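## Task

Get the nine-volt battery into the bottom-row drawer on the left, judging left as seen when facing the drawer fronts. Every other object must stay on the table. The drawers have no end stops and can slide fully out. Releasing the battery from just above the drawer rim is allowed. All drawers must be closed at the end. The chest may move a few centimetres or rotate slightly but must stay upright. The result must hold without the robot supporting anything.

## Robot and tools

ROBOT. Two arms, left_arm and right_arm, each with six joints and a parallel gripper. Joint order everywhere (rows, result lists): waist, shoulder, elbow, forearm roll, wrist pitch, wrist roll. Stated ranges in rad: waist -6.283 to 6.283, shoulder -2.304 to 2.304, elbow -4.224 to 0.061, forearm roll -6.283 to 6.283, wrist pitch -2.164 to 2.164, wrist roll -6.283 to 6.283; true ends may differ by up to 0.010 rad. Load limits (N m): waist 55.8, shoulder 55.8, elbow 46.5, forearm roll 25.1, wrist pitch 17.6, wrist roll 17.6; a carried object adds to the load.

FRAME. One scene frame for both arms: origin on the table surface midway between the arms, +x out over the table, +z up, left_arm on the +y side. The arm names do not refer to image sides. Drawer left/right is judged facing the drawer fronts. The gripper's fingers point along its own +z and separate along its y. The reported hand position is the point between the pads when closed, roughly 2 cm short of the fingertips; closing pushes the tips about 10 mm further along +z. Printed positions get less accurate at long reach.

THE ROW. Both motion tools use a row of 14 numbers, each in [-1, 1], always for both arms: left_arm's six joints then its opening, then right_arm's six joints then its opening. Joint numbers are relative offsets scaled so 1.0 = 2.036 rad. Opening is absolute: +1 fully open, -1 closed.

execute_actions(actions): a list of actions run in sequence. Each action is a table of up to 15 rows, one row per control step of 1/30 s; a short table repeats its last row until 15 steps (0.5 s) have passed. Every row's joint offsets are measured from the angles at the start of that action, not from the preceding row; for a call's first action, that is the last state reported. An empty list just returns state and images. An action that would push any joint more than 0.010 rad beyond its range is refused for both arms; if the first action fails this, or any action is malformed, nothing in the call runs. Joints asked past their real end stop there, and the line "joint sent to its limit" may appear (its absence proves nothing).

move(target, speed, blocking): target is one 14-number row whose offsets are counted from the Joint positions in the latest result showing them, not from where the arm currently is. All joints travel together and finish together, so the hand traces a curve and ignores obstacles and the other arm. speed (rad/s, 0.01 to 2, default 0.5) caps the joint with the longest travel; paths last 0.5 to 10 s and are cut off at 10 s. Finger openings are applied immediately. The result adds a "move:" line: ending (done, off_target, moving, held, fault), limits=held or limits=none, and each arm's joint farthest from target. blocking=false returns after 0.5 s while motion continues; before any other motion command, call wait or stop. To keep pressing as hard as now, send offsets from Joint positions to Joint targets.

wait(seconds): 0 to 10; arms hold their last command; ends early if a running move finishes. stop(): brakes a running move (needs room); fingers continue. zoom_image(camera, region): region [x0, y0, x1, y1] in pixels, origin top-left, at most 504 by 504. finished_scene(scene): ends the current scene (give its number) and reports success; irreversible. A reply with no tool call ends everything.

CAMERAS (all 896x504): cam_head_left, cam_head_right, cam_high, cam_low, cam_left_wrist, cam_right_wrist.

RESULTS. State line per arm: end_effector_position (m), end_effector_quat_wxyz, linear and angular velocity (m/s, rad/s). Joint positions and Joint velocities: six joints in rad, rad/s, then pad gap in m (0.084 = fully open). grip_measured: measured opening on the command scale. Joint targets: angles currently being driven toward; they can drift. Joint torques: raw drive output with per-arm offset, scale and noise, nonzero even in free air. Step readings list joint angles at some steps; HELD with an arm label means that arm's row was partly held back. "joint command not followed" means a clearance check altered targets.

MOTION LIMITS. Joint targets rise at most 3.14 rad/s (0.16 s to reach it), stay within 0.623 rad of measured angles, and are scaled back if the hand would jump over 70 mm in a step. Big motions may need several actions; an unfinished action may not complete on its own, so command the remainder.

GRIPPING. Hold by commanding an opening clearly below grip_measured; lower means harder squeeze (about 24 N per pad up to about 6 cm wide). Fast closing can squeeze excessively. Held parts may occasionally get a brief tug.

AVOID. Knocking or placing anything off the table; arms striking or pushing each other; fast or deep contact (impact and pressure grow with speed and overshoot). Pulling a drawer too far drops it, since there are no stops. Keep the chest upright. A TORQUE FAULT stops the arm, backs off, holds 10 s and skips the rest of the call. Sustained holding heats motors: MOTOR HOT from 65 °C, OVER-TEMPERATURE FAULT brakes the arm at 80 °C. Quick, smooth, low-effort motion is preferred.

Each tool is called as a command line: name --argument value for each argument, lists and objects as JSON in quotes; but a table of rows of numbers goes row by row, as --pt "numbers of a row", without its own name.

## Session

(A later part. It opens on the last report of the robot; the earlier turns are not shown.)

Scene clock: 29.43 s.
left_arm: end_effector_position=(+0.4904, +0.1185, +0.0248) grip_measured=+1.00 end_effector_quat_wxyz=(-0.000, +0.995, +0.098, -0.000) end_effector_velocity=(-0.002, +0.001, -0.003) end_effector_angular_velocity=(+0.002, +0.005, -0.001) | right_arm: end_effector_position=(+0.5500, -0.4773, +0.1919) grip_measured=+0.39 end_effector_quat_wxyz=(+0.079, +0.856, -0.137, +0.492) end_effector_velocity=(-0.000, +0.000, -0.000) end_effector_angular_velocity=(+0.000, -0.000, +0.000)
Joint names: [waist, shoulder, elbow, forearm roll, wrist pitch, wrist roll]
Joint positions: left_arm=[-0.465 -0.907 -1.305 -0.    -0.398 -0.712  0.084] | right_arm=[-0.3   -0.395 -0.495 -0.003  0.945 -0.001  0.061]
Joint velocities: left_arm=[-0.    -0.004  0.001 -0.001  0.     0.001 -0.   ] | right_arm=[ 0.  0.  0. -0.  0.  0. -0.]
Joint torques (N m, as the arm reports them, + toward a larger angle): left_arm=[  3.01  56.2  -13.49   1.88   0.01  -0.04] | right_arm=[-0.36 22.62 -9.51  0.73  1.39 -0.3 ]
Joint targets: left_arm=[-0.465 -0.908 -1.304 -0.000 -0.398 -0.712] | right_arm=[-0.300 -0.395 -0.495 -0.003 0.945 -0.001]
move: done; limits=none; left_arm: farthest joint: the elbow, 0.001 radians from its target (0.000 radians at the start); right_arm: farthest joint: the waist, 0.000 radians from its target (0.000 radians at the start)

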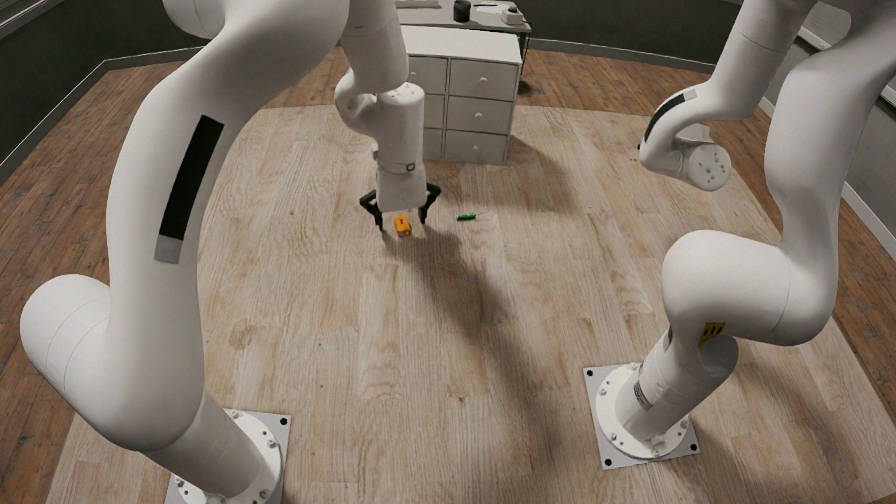

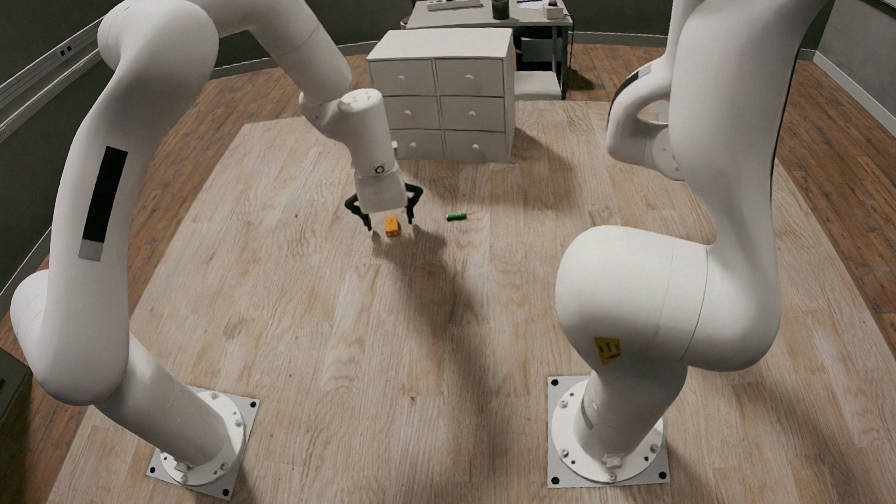

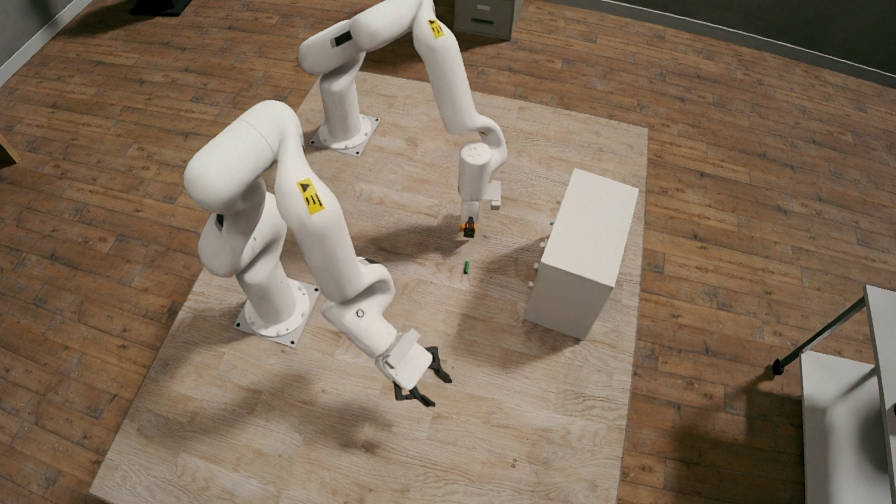

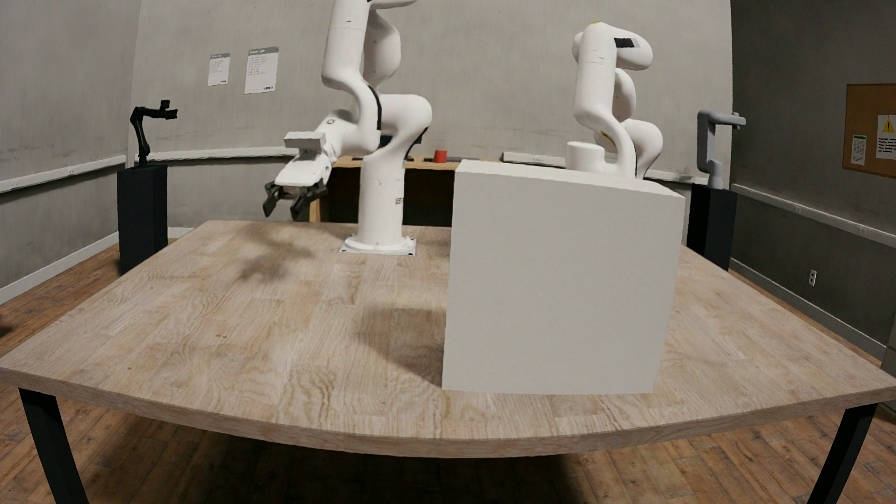

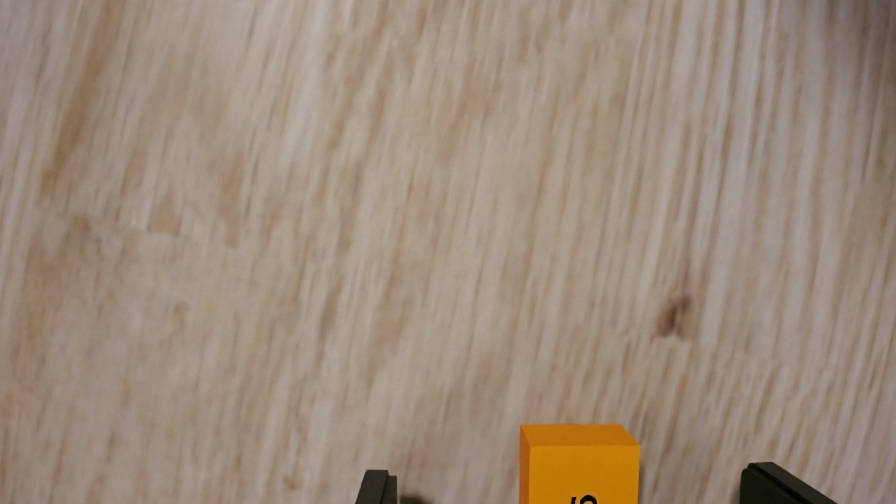

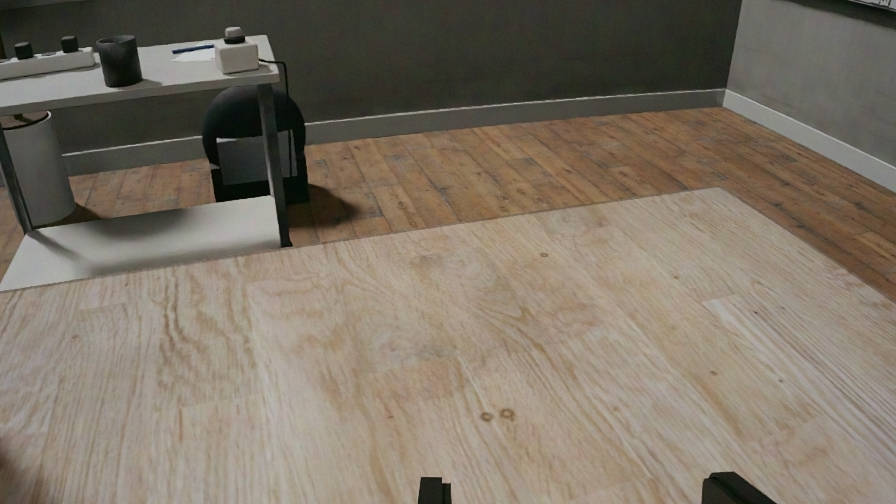

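move --target '[0,0,0,0,0,0,-1, 0,0,0,0,0,0,0.4]'

move --target '[0.05,0.12,0,0,-0.12,0,-1, 0,0,0,0,0,0,0.4]' --speed 0.5

move --target '[0.3,0.15,0.2,0,0,0,-1, 0.415,-0.2,-0.13,0,0.0,0,0.4]' --speed 1

Scene clock: 33.73 s.
left_arm: end_effector_position=(+0.4903, +0.1185, +0.0248) grip_measured=-0.41 end_effector_quat_wxyz=(-0.000, +0.995, +0.098, -0.000) end_effector_velocity=(+0.000, -0.000, +0.000) end_effector_angular_velocity=(-0.000, -0.001, +0.002) | right_arm: end_effector_position=(+0.5500, -0.4773, +0.1919) grip_measured=+0.39 end_effector_quat_wxyz=(+0.079, +0.856, -0.137, +0.492) end_effector_velocity=(+0.000, +0.001, -0.000) end_effector_angular_velocity=(+0.000, +0.001, +0.002)
Joint names: [waist, shoulder, elbow, forearm roll, wrist pitch, wrist roll]
Joint positions: left_arm=[-0.465 -0.907 -1.305 -0.    -0.398 -0.712  0.026] | right_arm=[-0.3   -0.395 -0.495 -0.003  0.945 -0.001  0.061]
Joint velocities: left_arm=[-0.001  0.    -0.     0.     0.    -0.002 -0.   ] | right_arm=[ 0.002  0.     0.    -0.    -0.001 -0.    -0.   ]
Joint torques (N m, as the arm reports them, + toward a larger angle): left_arm=[  0.67  51.85 -13.59   1.85   0.1    0.14] | right_arm=[ -0.99  22.92 -10.37   0.99   1.24  -0.04]
Joint targets: left_arm=[-0.465 -0.907 -1.305 -0.000 -0.398 -0.712] | right_arm=[-0.300 -0.395 -0.495 -0.003 0.945 -0.001]
move: done; limits=none; left_arm: farthest joint: the waist, 0.000 radians from its target (0.000 radians at the start); right_arm: farthest joint: the waist, 0.000 radians from its target (0.000 radians at the start)

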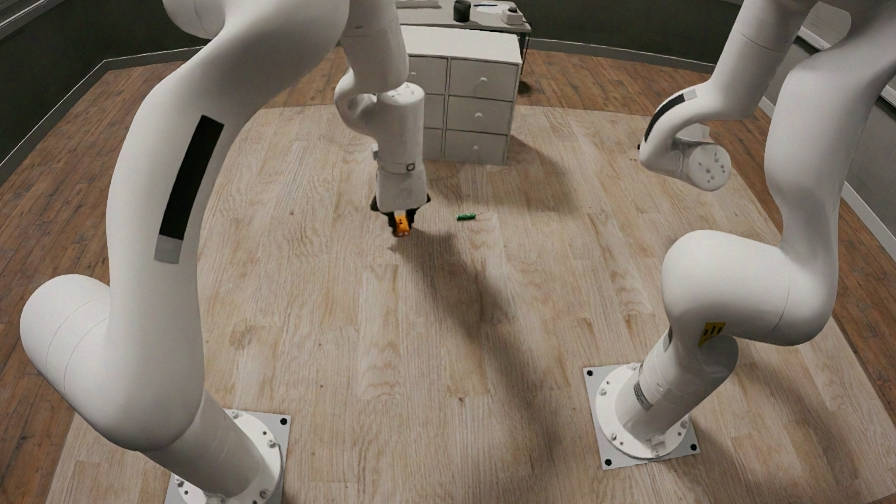

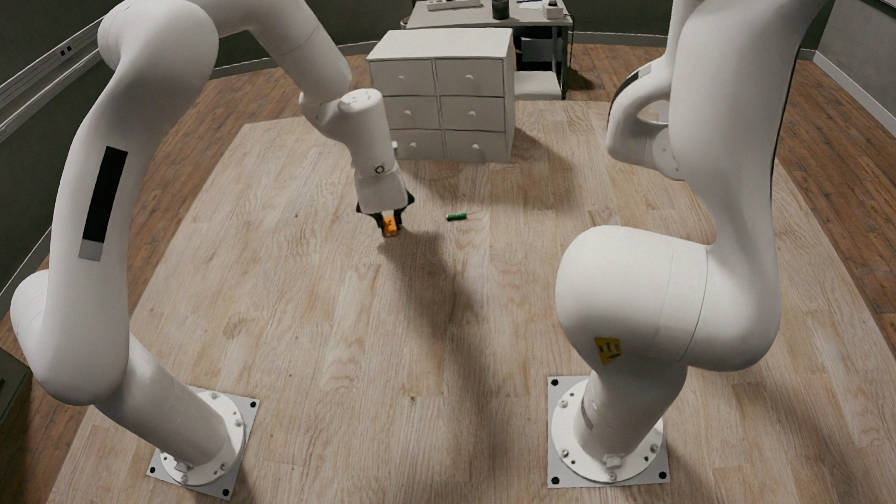

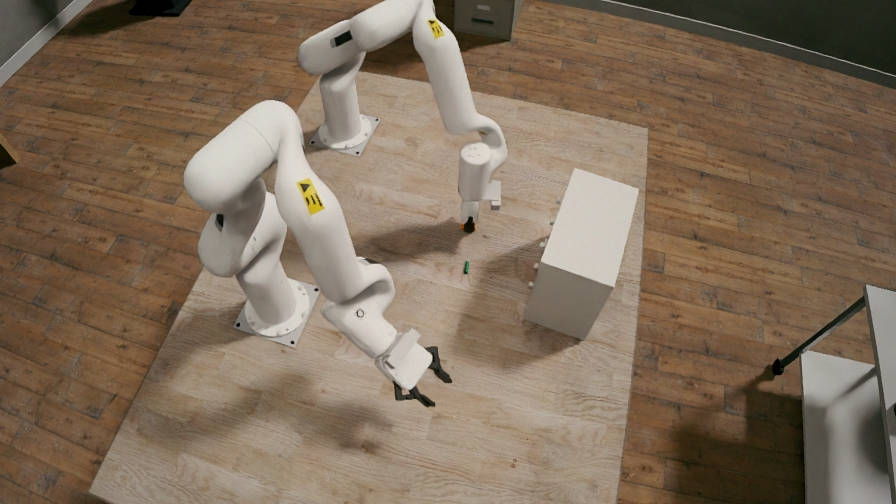

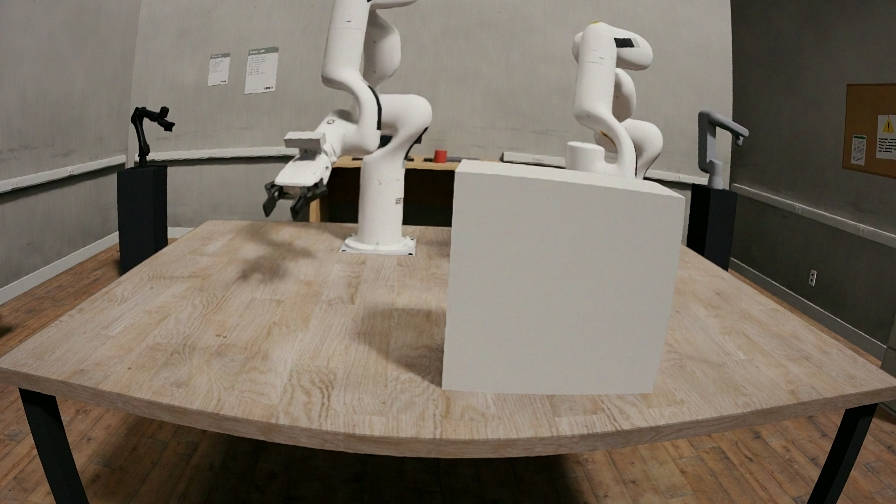

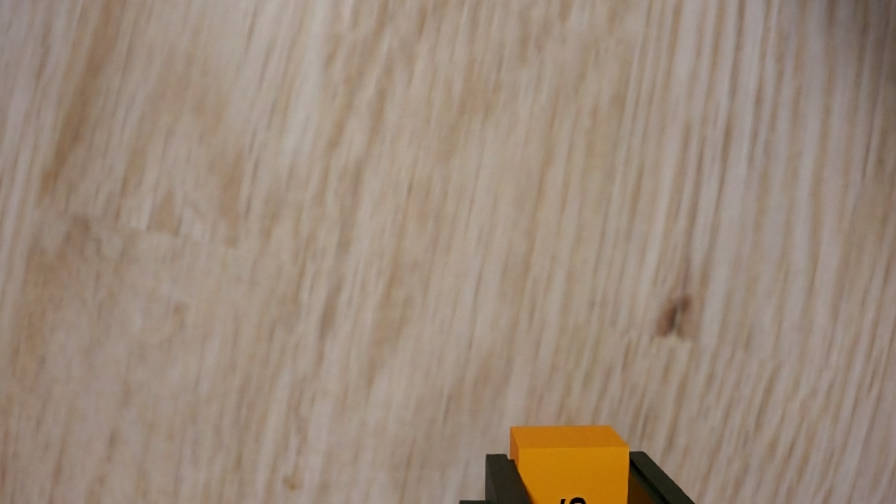

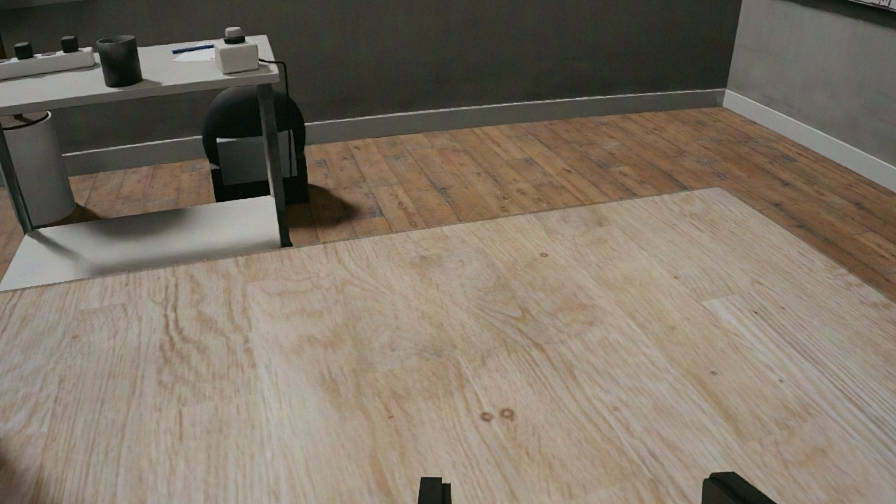

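Scene clock: 34.67 s.
left_arm: end_effector_position=(+0.5222, +0.1720, +0.1745) grip_measured=-0.41 end_effector_quat_wxyz=(-0.000, +0.989, +0.148, -0.001) end_effector_velocity=(+0.003, -0.000, +0.006) end_effector_angular_velocity=(-0.004, -0.010, +0.000) | right_arm: end_effector_position=(+0.5500, -0.4773, +0.1919) grip_measured=+0.39 end_effector_quat_wxyz=(+0.079, +0.856, -0.137, +0.492) end_effector_velocity=(+0.000, +0.001, -0.001) end_effector_angular_velocity=(+0.001, +0.002, +0.002)
Joint names: [waist, shoulder, elbow, forearm roll, wrist pitch, wrist roll]
Joint positions: left_arm=[-0.363 -0.664 -1.304 -0.    -0.642 -0.712  0.026] | right_arm=[-0.3   -0.395 -0.495 -0.003  0.945 -0.001  0.061]
Joint velocities: left_arm=[ 0.002  0.006 -0.004  0.    -0.     0.001 -0.   ] | right_arm=[ 0.003 -0.     0.001  0.    -0.001 -0.     0.   ]
Joint torques (N m, as the arm reports them, + toward a larger angle): left_arm=[  0.69  51.3  -14.55   3.38   0.06   0.02] | right_arm=[ -2.15  22.71 -10.63   1.11   1.41  -0.07]
Joint targets: left_arm=[-0.363 -0.663 -1.305 -0.000 -0.642 -0.712] | right_arm=[-0.300 -0.395 -0.495 -0.003 0.945 -0.001]
move: done; limits=none; left_arm: farthest joint: the shoulder, 0.001 radians from its target (0.245 radians at the start); right_arm: farthest joint: the waist, 0.000 radians from its target (0.000 radians at the start)

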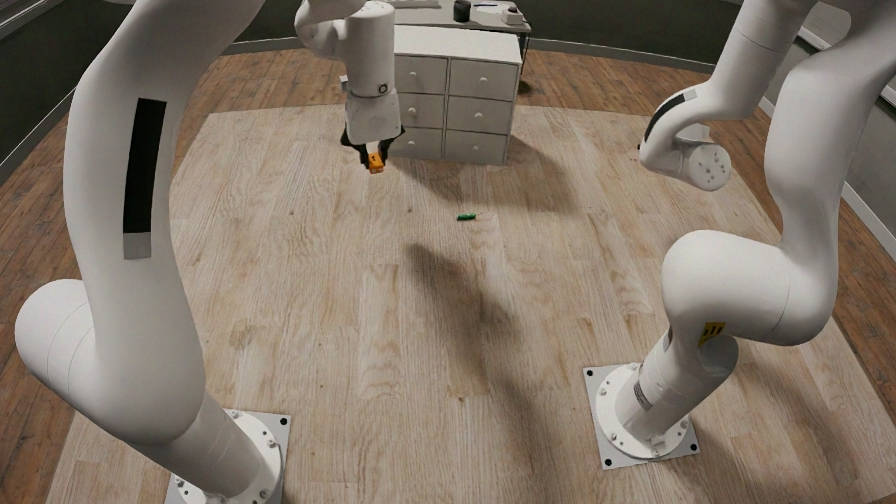

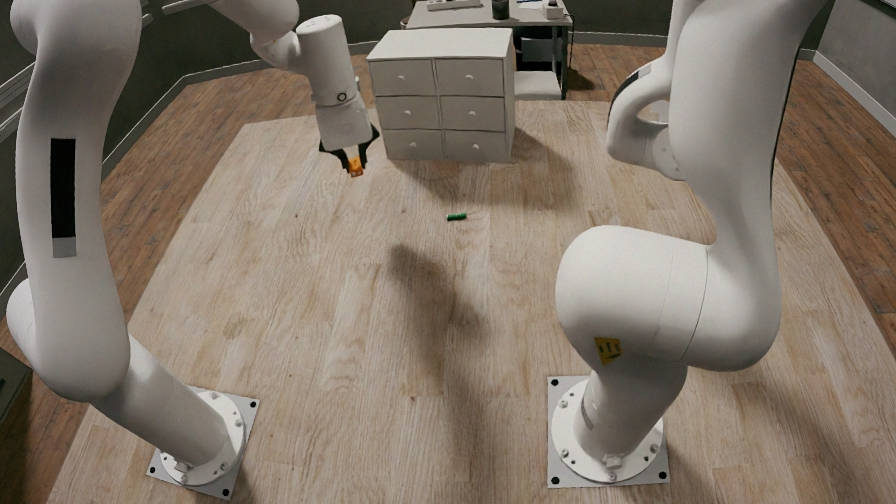

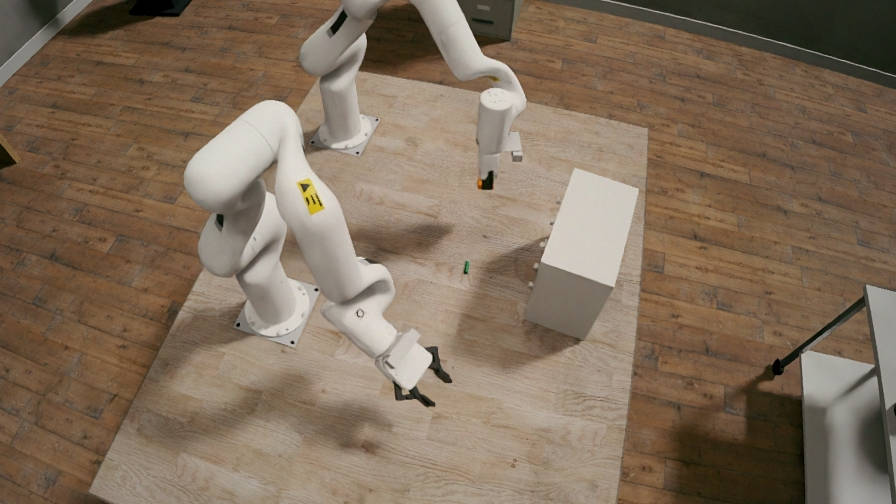

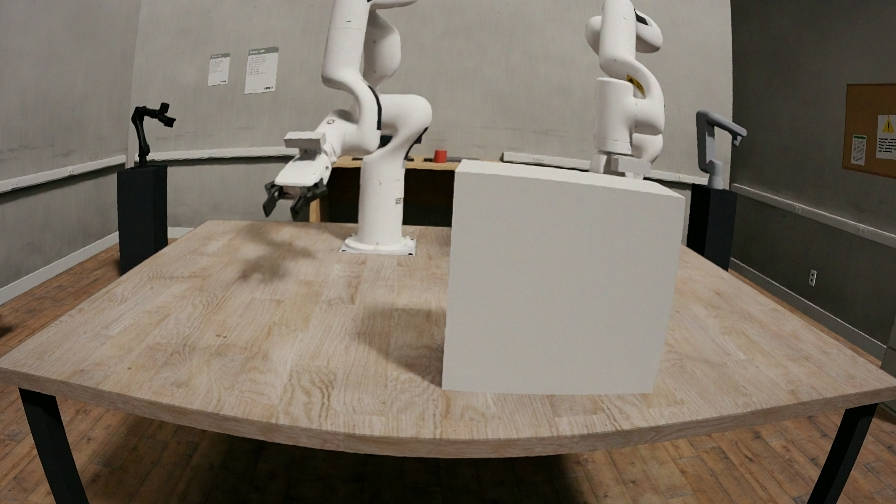

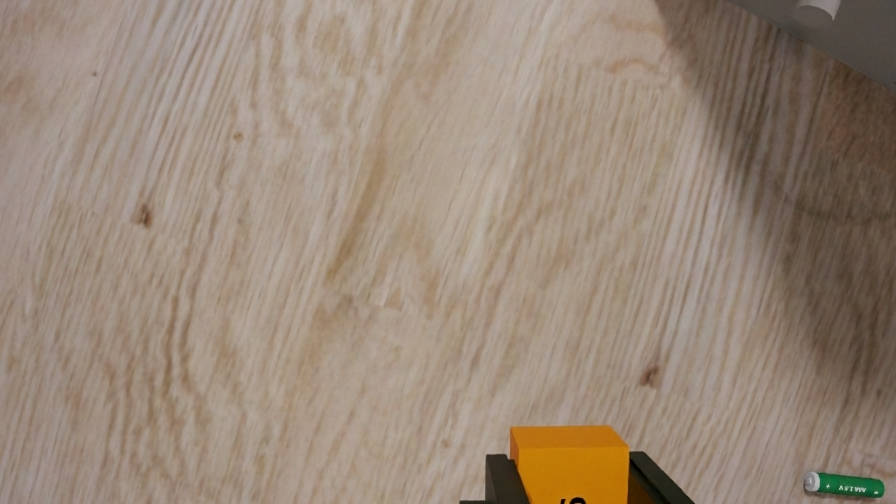

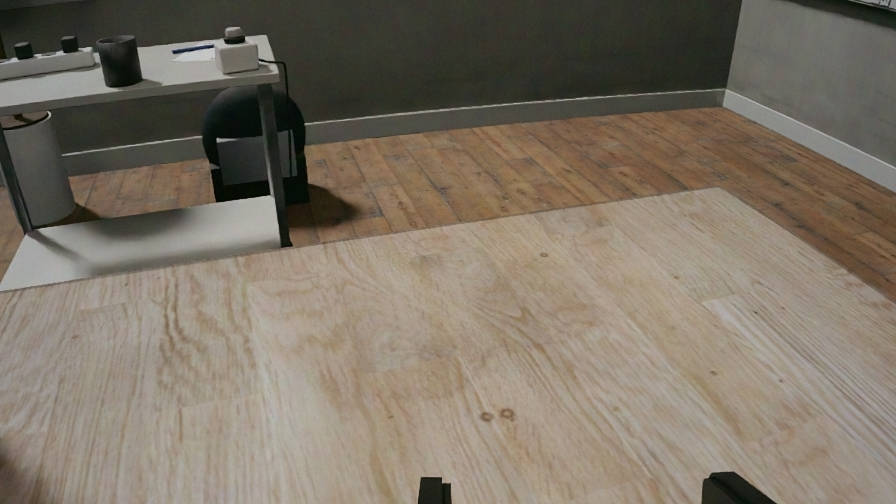

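Scene clock: 36.03 s.
left_arm: end_effector_position=(+0.4101, +0.5087, +0.1971) grip_measured=-0.41 end_effector_quat_wxyz=(-0.013, +0.898, +0.438, -0.050) end_effector_velocity=(-0.001, +0.003, -0.000) end_effector_angular_velocity=(-0.000, +0.001, +0.007) | right_arm: end_effector_position=(+0.5482, -0.0017, +0.0516) grip_measured=+0.39 end_effector_quat_wxyz=(-0.113, +0.869, +0.234, +0.421) end_effector_velocity=(-0.003, +0.003, -0.002) end_effector_angular_velocity=(-0.001, +0.002, +0.007)
Joint names: [waist, shoulder, elbow, forearm roll, wrist pitch, wrist roll]
Joint positions: left_arm=[ 0.246 -0.359 -0.897 -0.    -0.642 -0.712  0.026] | right_arm=[ 0.543 -0.802 -0.759 -0.003  0.945 -0.001  0.061]
Joint velocities: left_arm=[ 0.006  0.001  0.002  0.    -0.    -0.001  0.   ] | right_arm=[ 0.006 -0.003 -0.    -0.    -0.    -0.    -0.   ]
Joint torques (N m, as the arm reports them, + toward a larger angle): left_arm=[ -1.67  41.18 -15.08   1.74   0.25   0.11] | right_arm=[-1.02 32.35 -7.14 -0.33  1.12 -0.1 ]
Joint targets: left_arm=[0.247 -0.359 -0.897 -0.000 -0.642 -0.712] | right_arm=[0.545 -0.802 -0.759 -0.003 0.945 -0.001]
move: done; limits=none; left_arm: farthest joint: the waist, 0.001 radians from its target (0.611 radians at the start); right_arm: farthest joint: the waist, 0.002 radians from its target (0.845 radians at the start)

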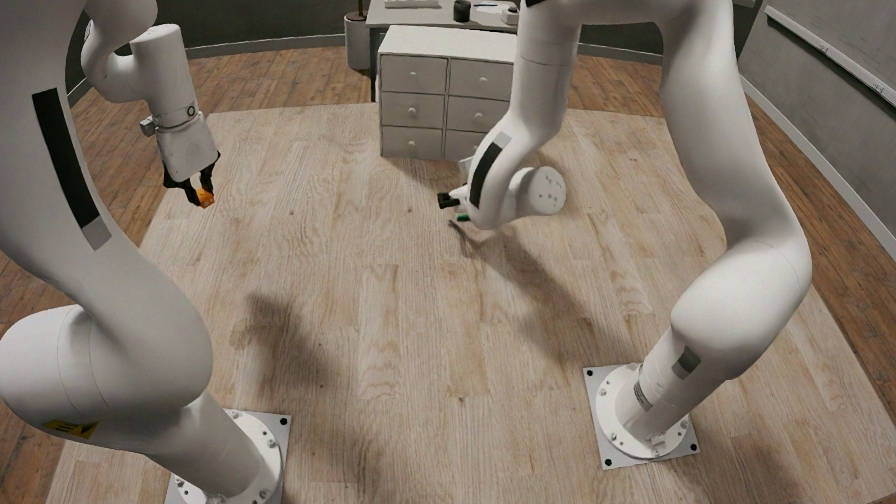

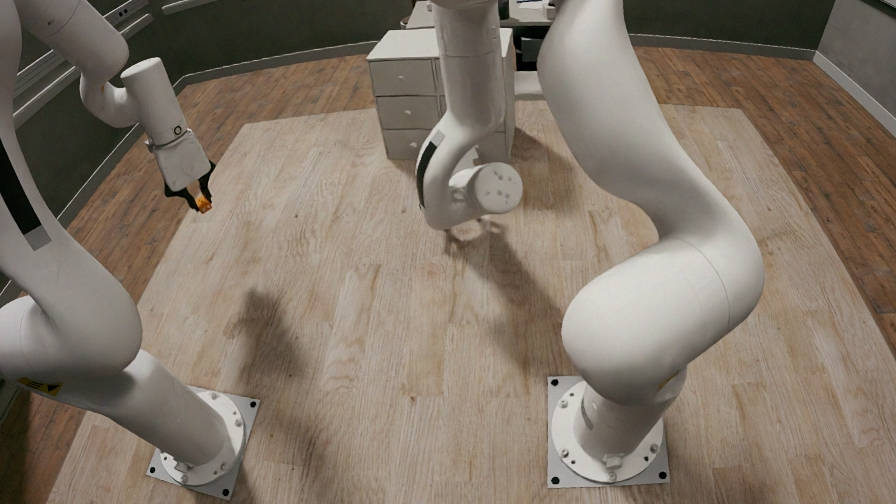

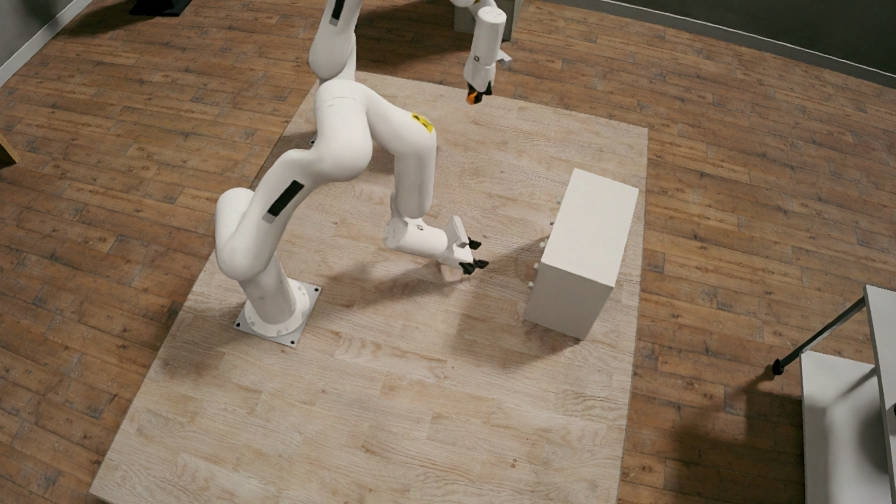

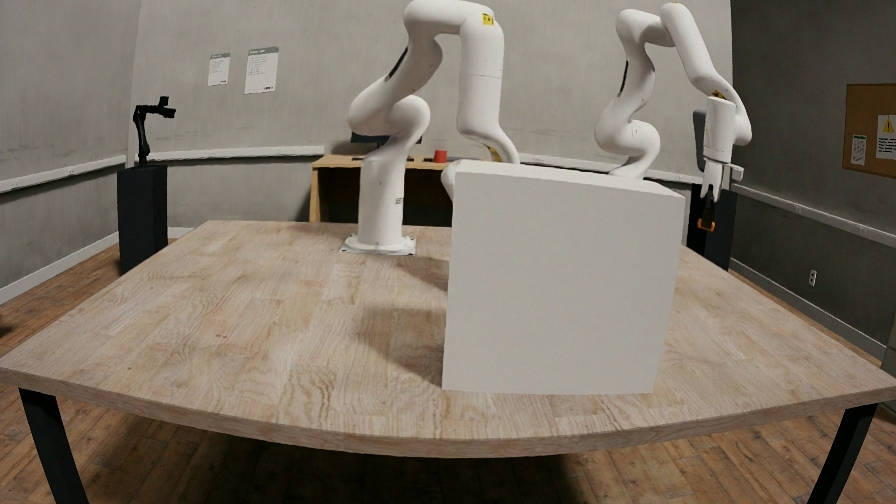

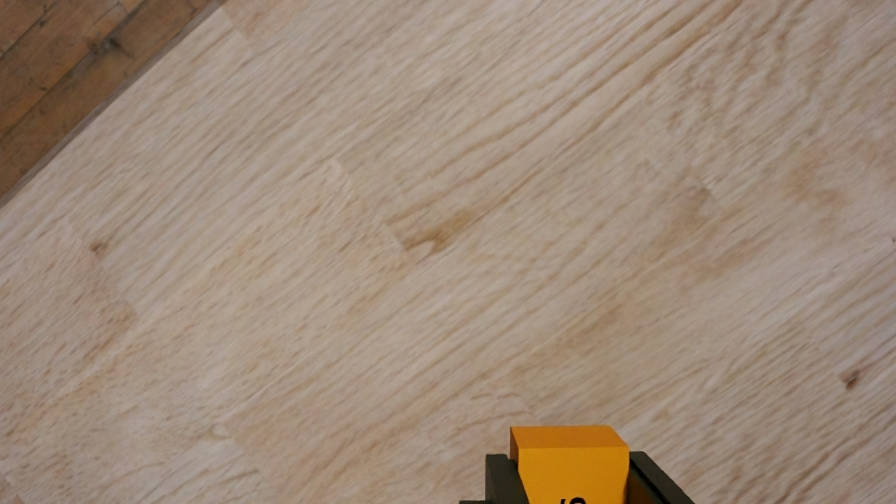

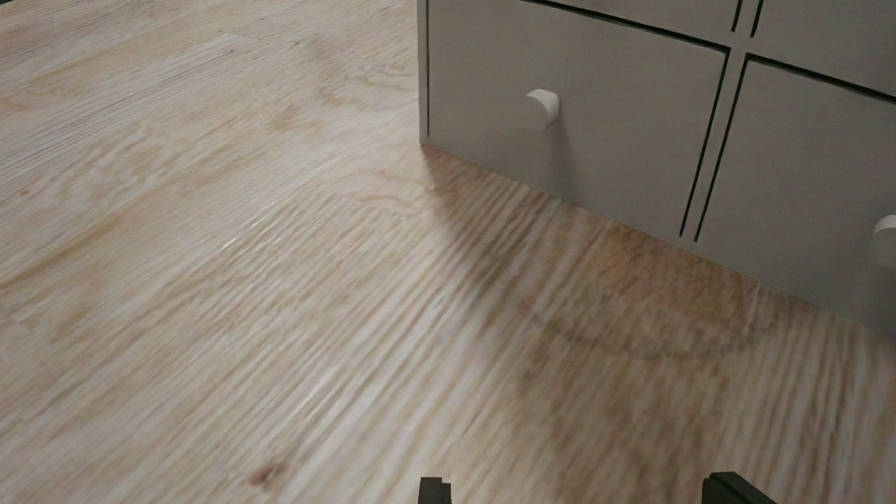

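move --target '[0,0,0,0,0,0,-1, -0.008,-0.094,-0.244,0,-0.13,0,0.1]' --speed 0.5

Scene clock: 48.90 s.
left_arm: end_effector_position=(+0.4101, +0.5087, +0.1971) grip_measured=-0.41 end_effector_quat_wxyz=(-0.013, +0.898, +0.438, -0.050) end_effector_velocity=(+0.000, -0.000, +0.000) end_effector_angular_velocity=(-0.000, -0.001, -0.001) | right_arm: end_effector_position=(+0.7071, +0.0750, +0.0607) grip_measured=+0.09 end_effector_quat_wxyz=(-0.114, +0.862, +0.224, +0.439) end_effector_velocity=(+0.000, +0.001, +0.000) end_effector_angular_velocity=(+0.001, -0.001, +0.001)
Joint names: [waist, shoulder, elbow, forearm roll, wrist pitch, wrist roll]
Joint positions: left_arm=[ 0.246 -0.359 -0.897 -0.    -0.642 -0.712  0.026] | right_arm=[ 0.527 -0.993 -1.255 -0.003  0.68  -0.001  0.048]
Joint velocities: left_arm=[-0.001  0.001  0.    -0.     0.     0.     0.   ] | right_arm=[ 0.001 -0.    -0.002 -0.     0.     0.    -0.   ]
Joint torques (N m, as the arm reports them, + toward a larger angle): left_arm=[  0.82  37.99 -13.96   2.22   0.12   0.29] | right_arm=[ -2.32  35.55 -12.93   1.44   1.27  -0.16]
Joint targets: left_arm=[0.246 -0.359 -0.897 -0.000 -0.642 -0.712] | right_arm=[0.527 -0.993 -1.256 -0.003 0.680 -0.001]
move: done; limits=none; left_arm: farthest joint: the waist, 0.000 radians from its target (0.001 radians at the start); right_arm: farthest joint: the elbow, 0.001 radians from its target (0.496 radians at the start)

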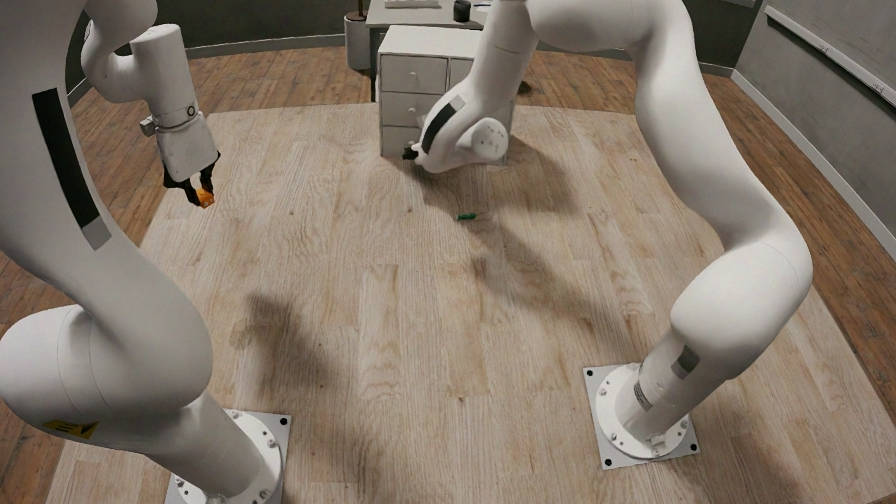

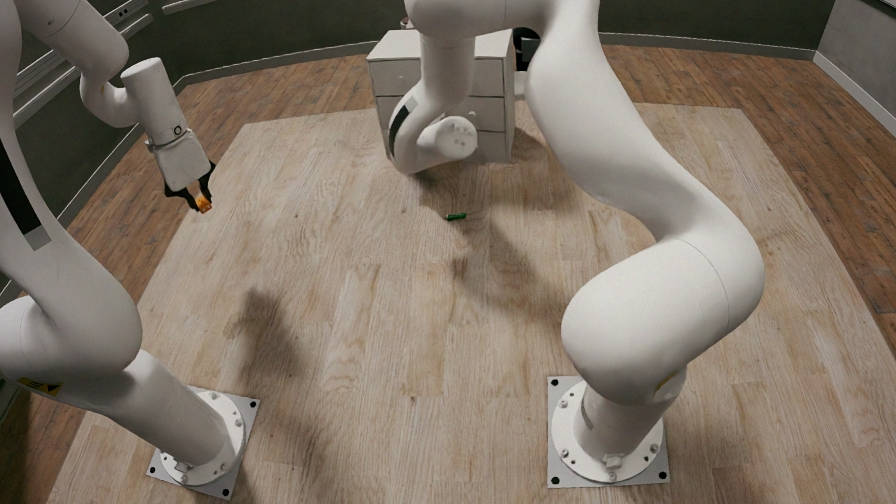

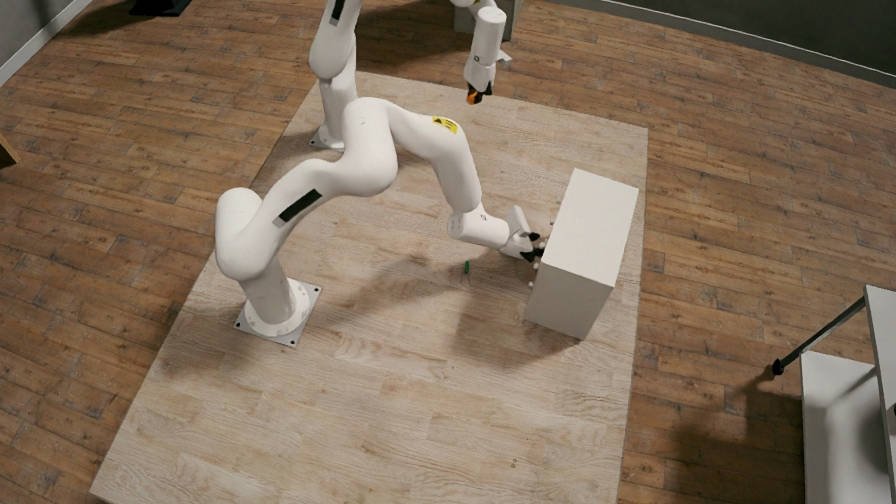

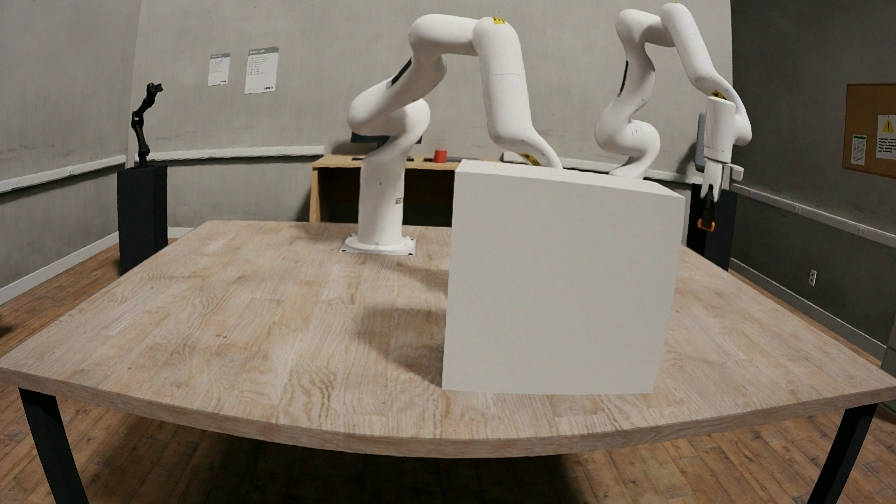

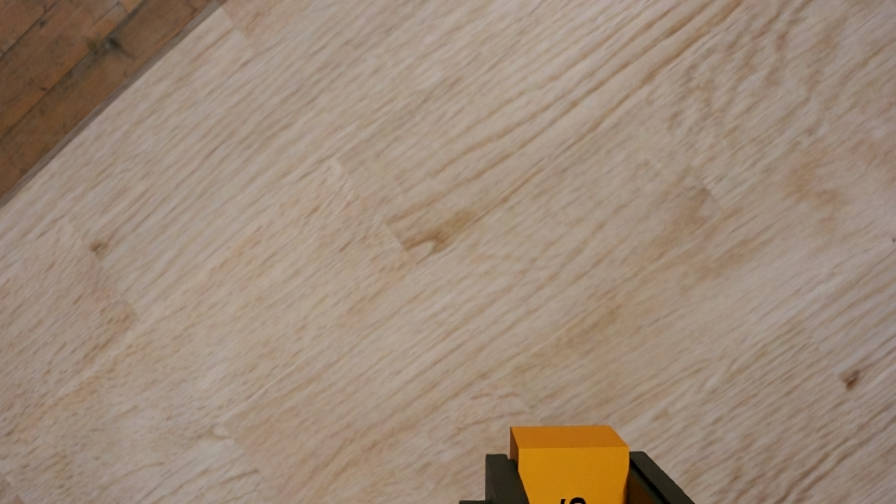

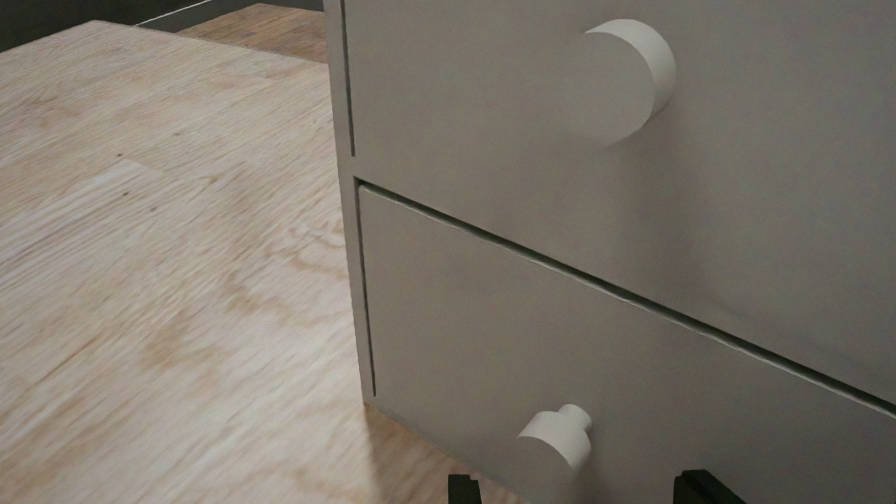

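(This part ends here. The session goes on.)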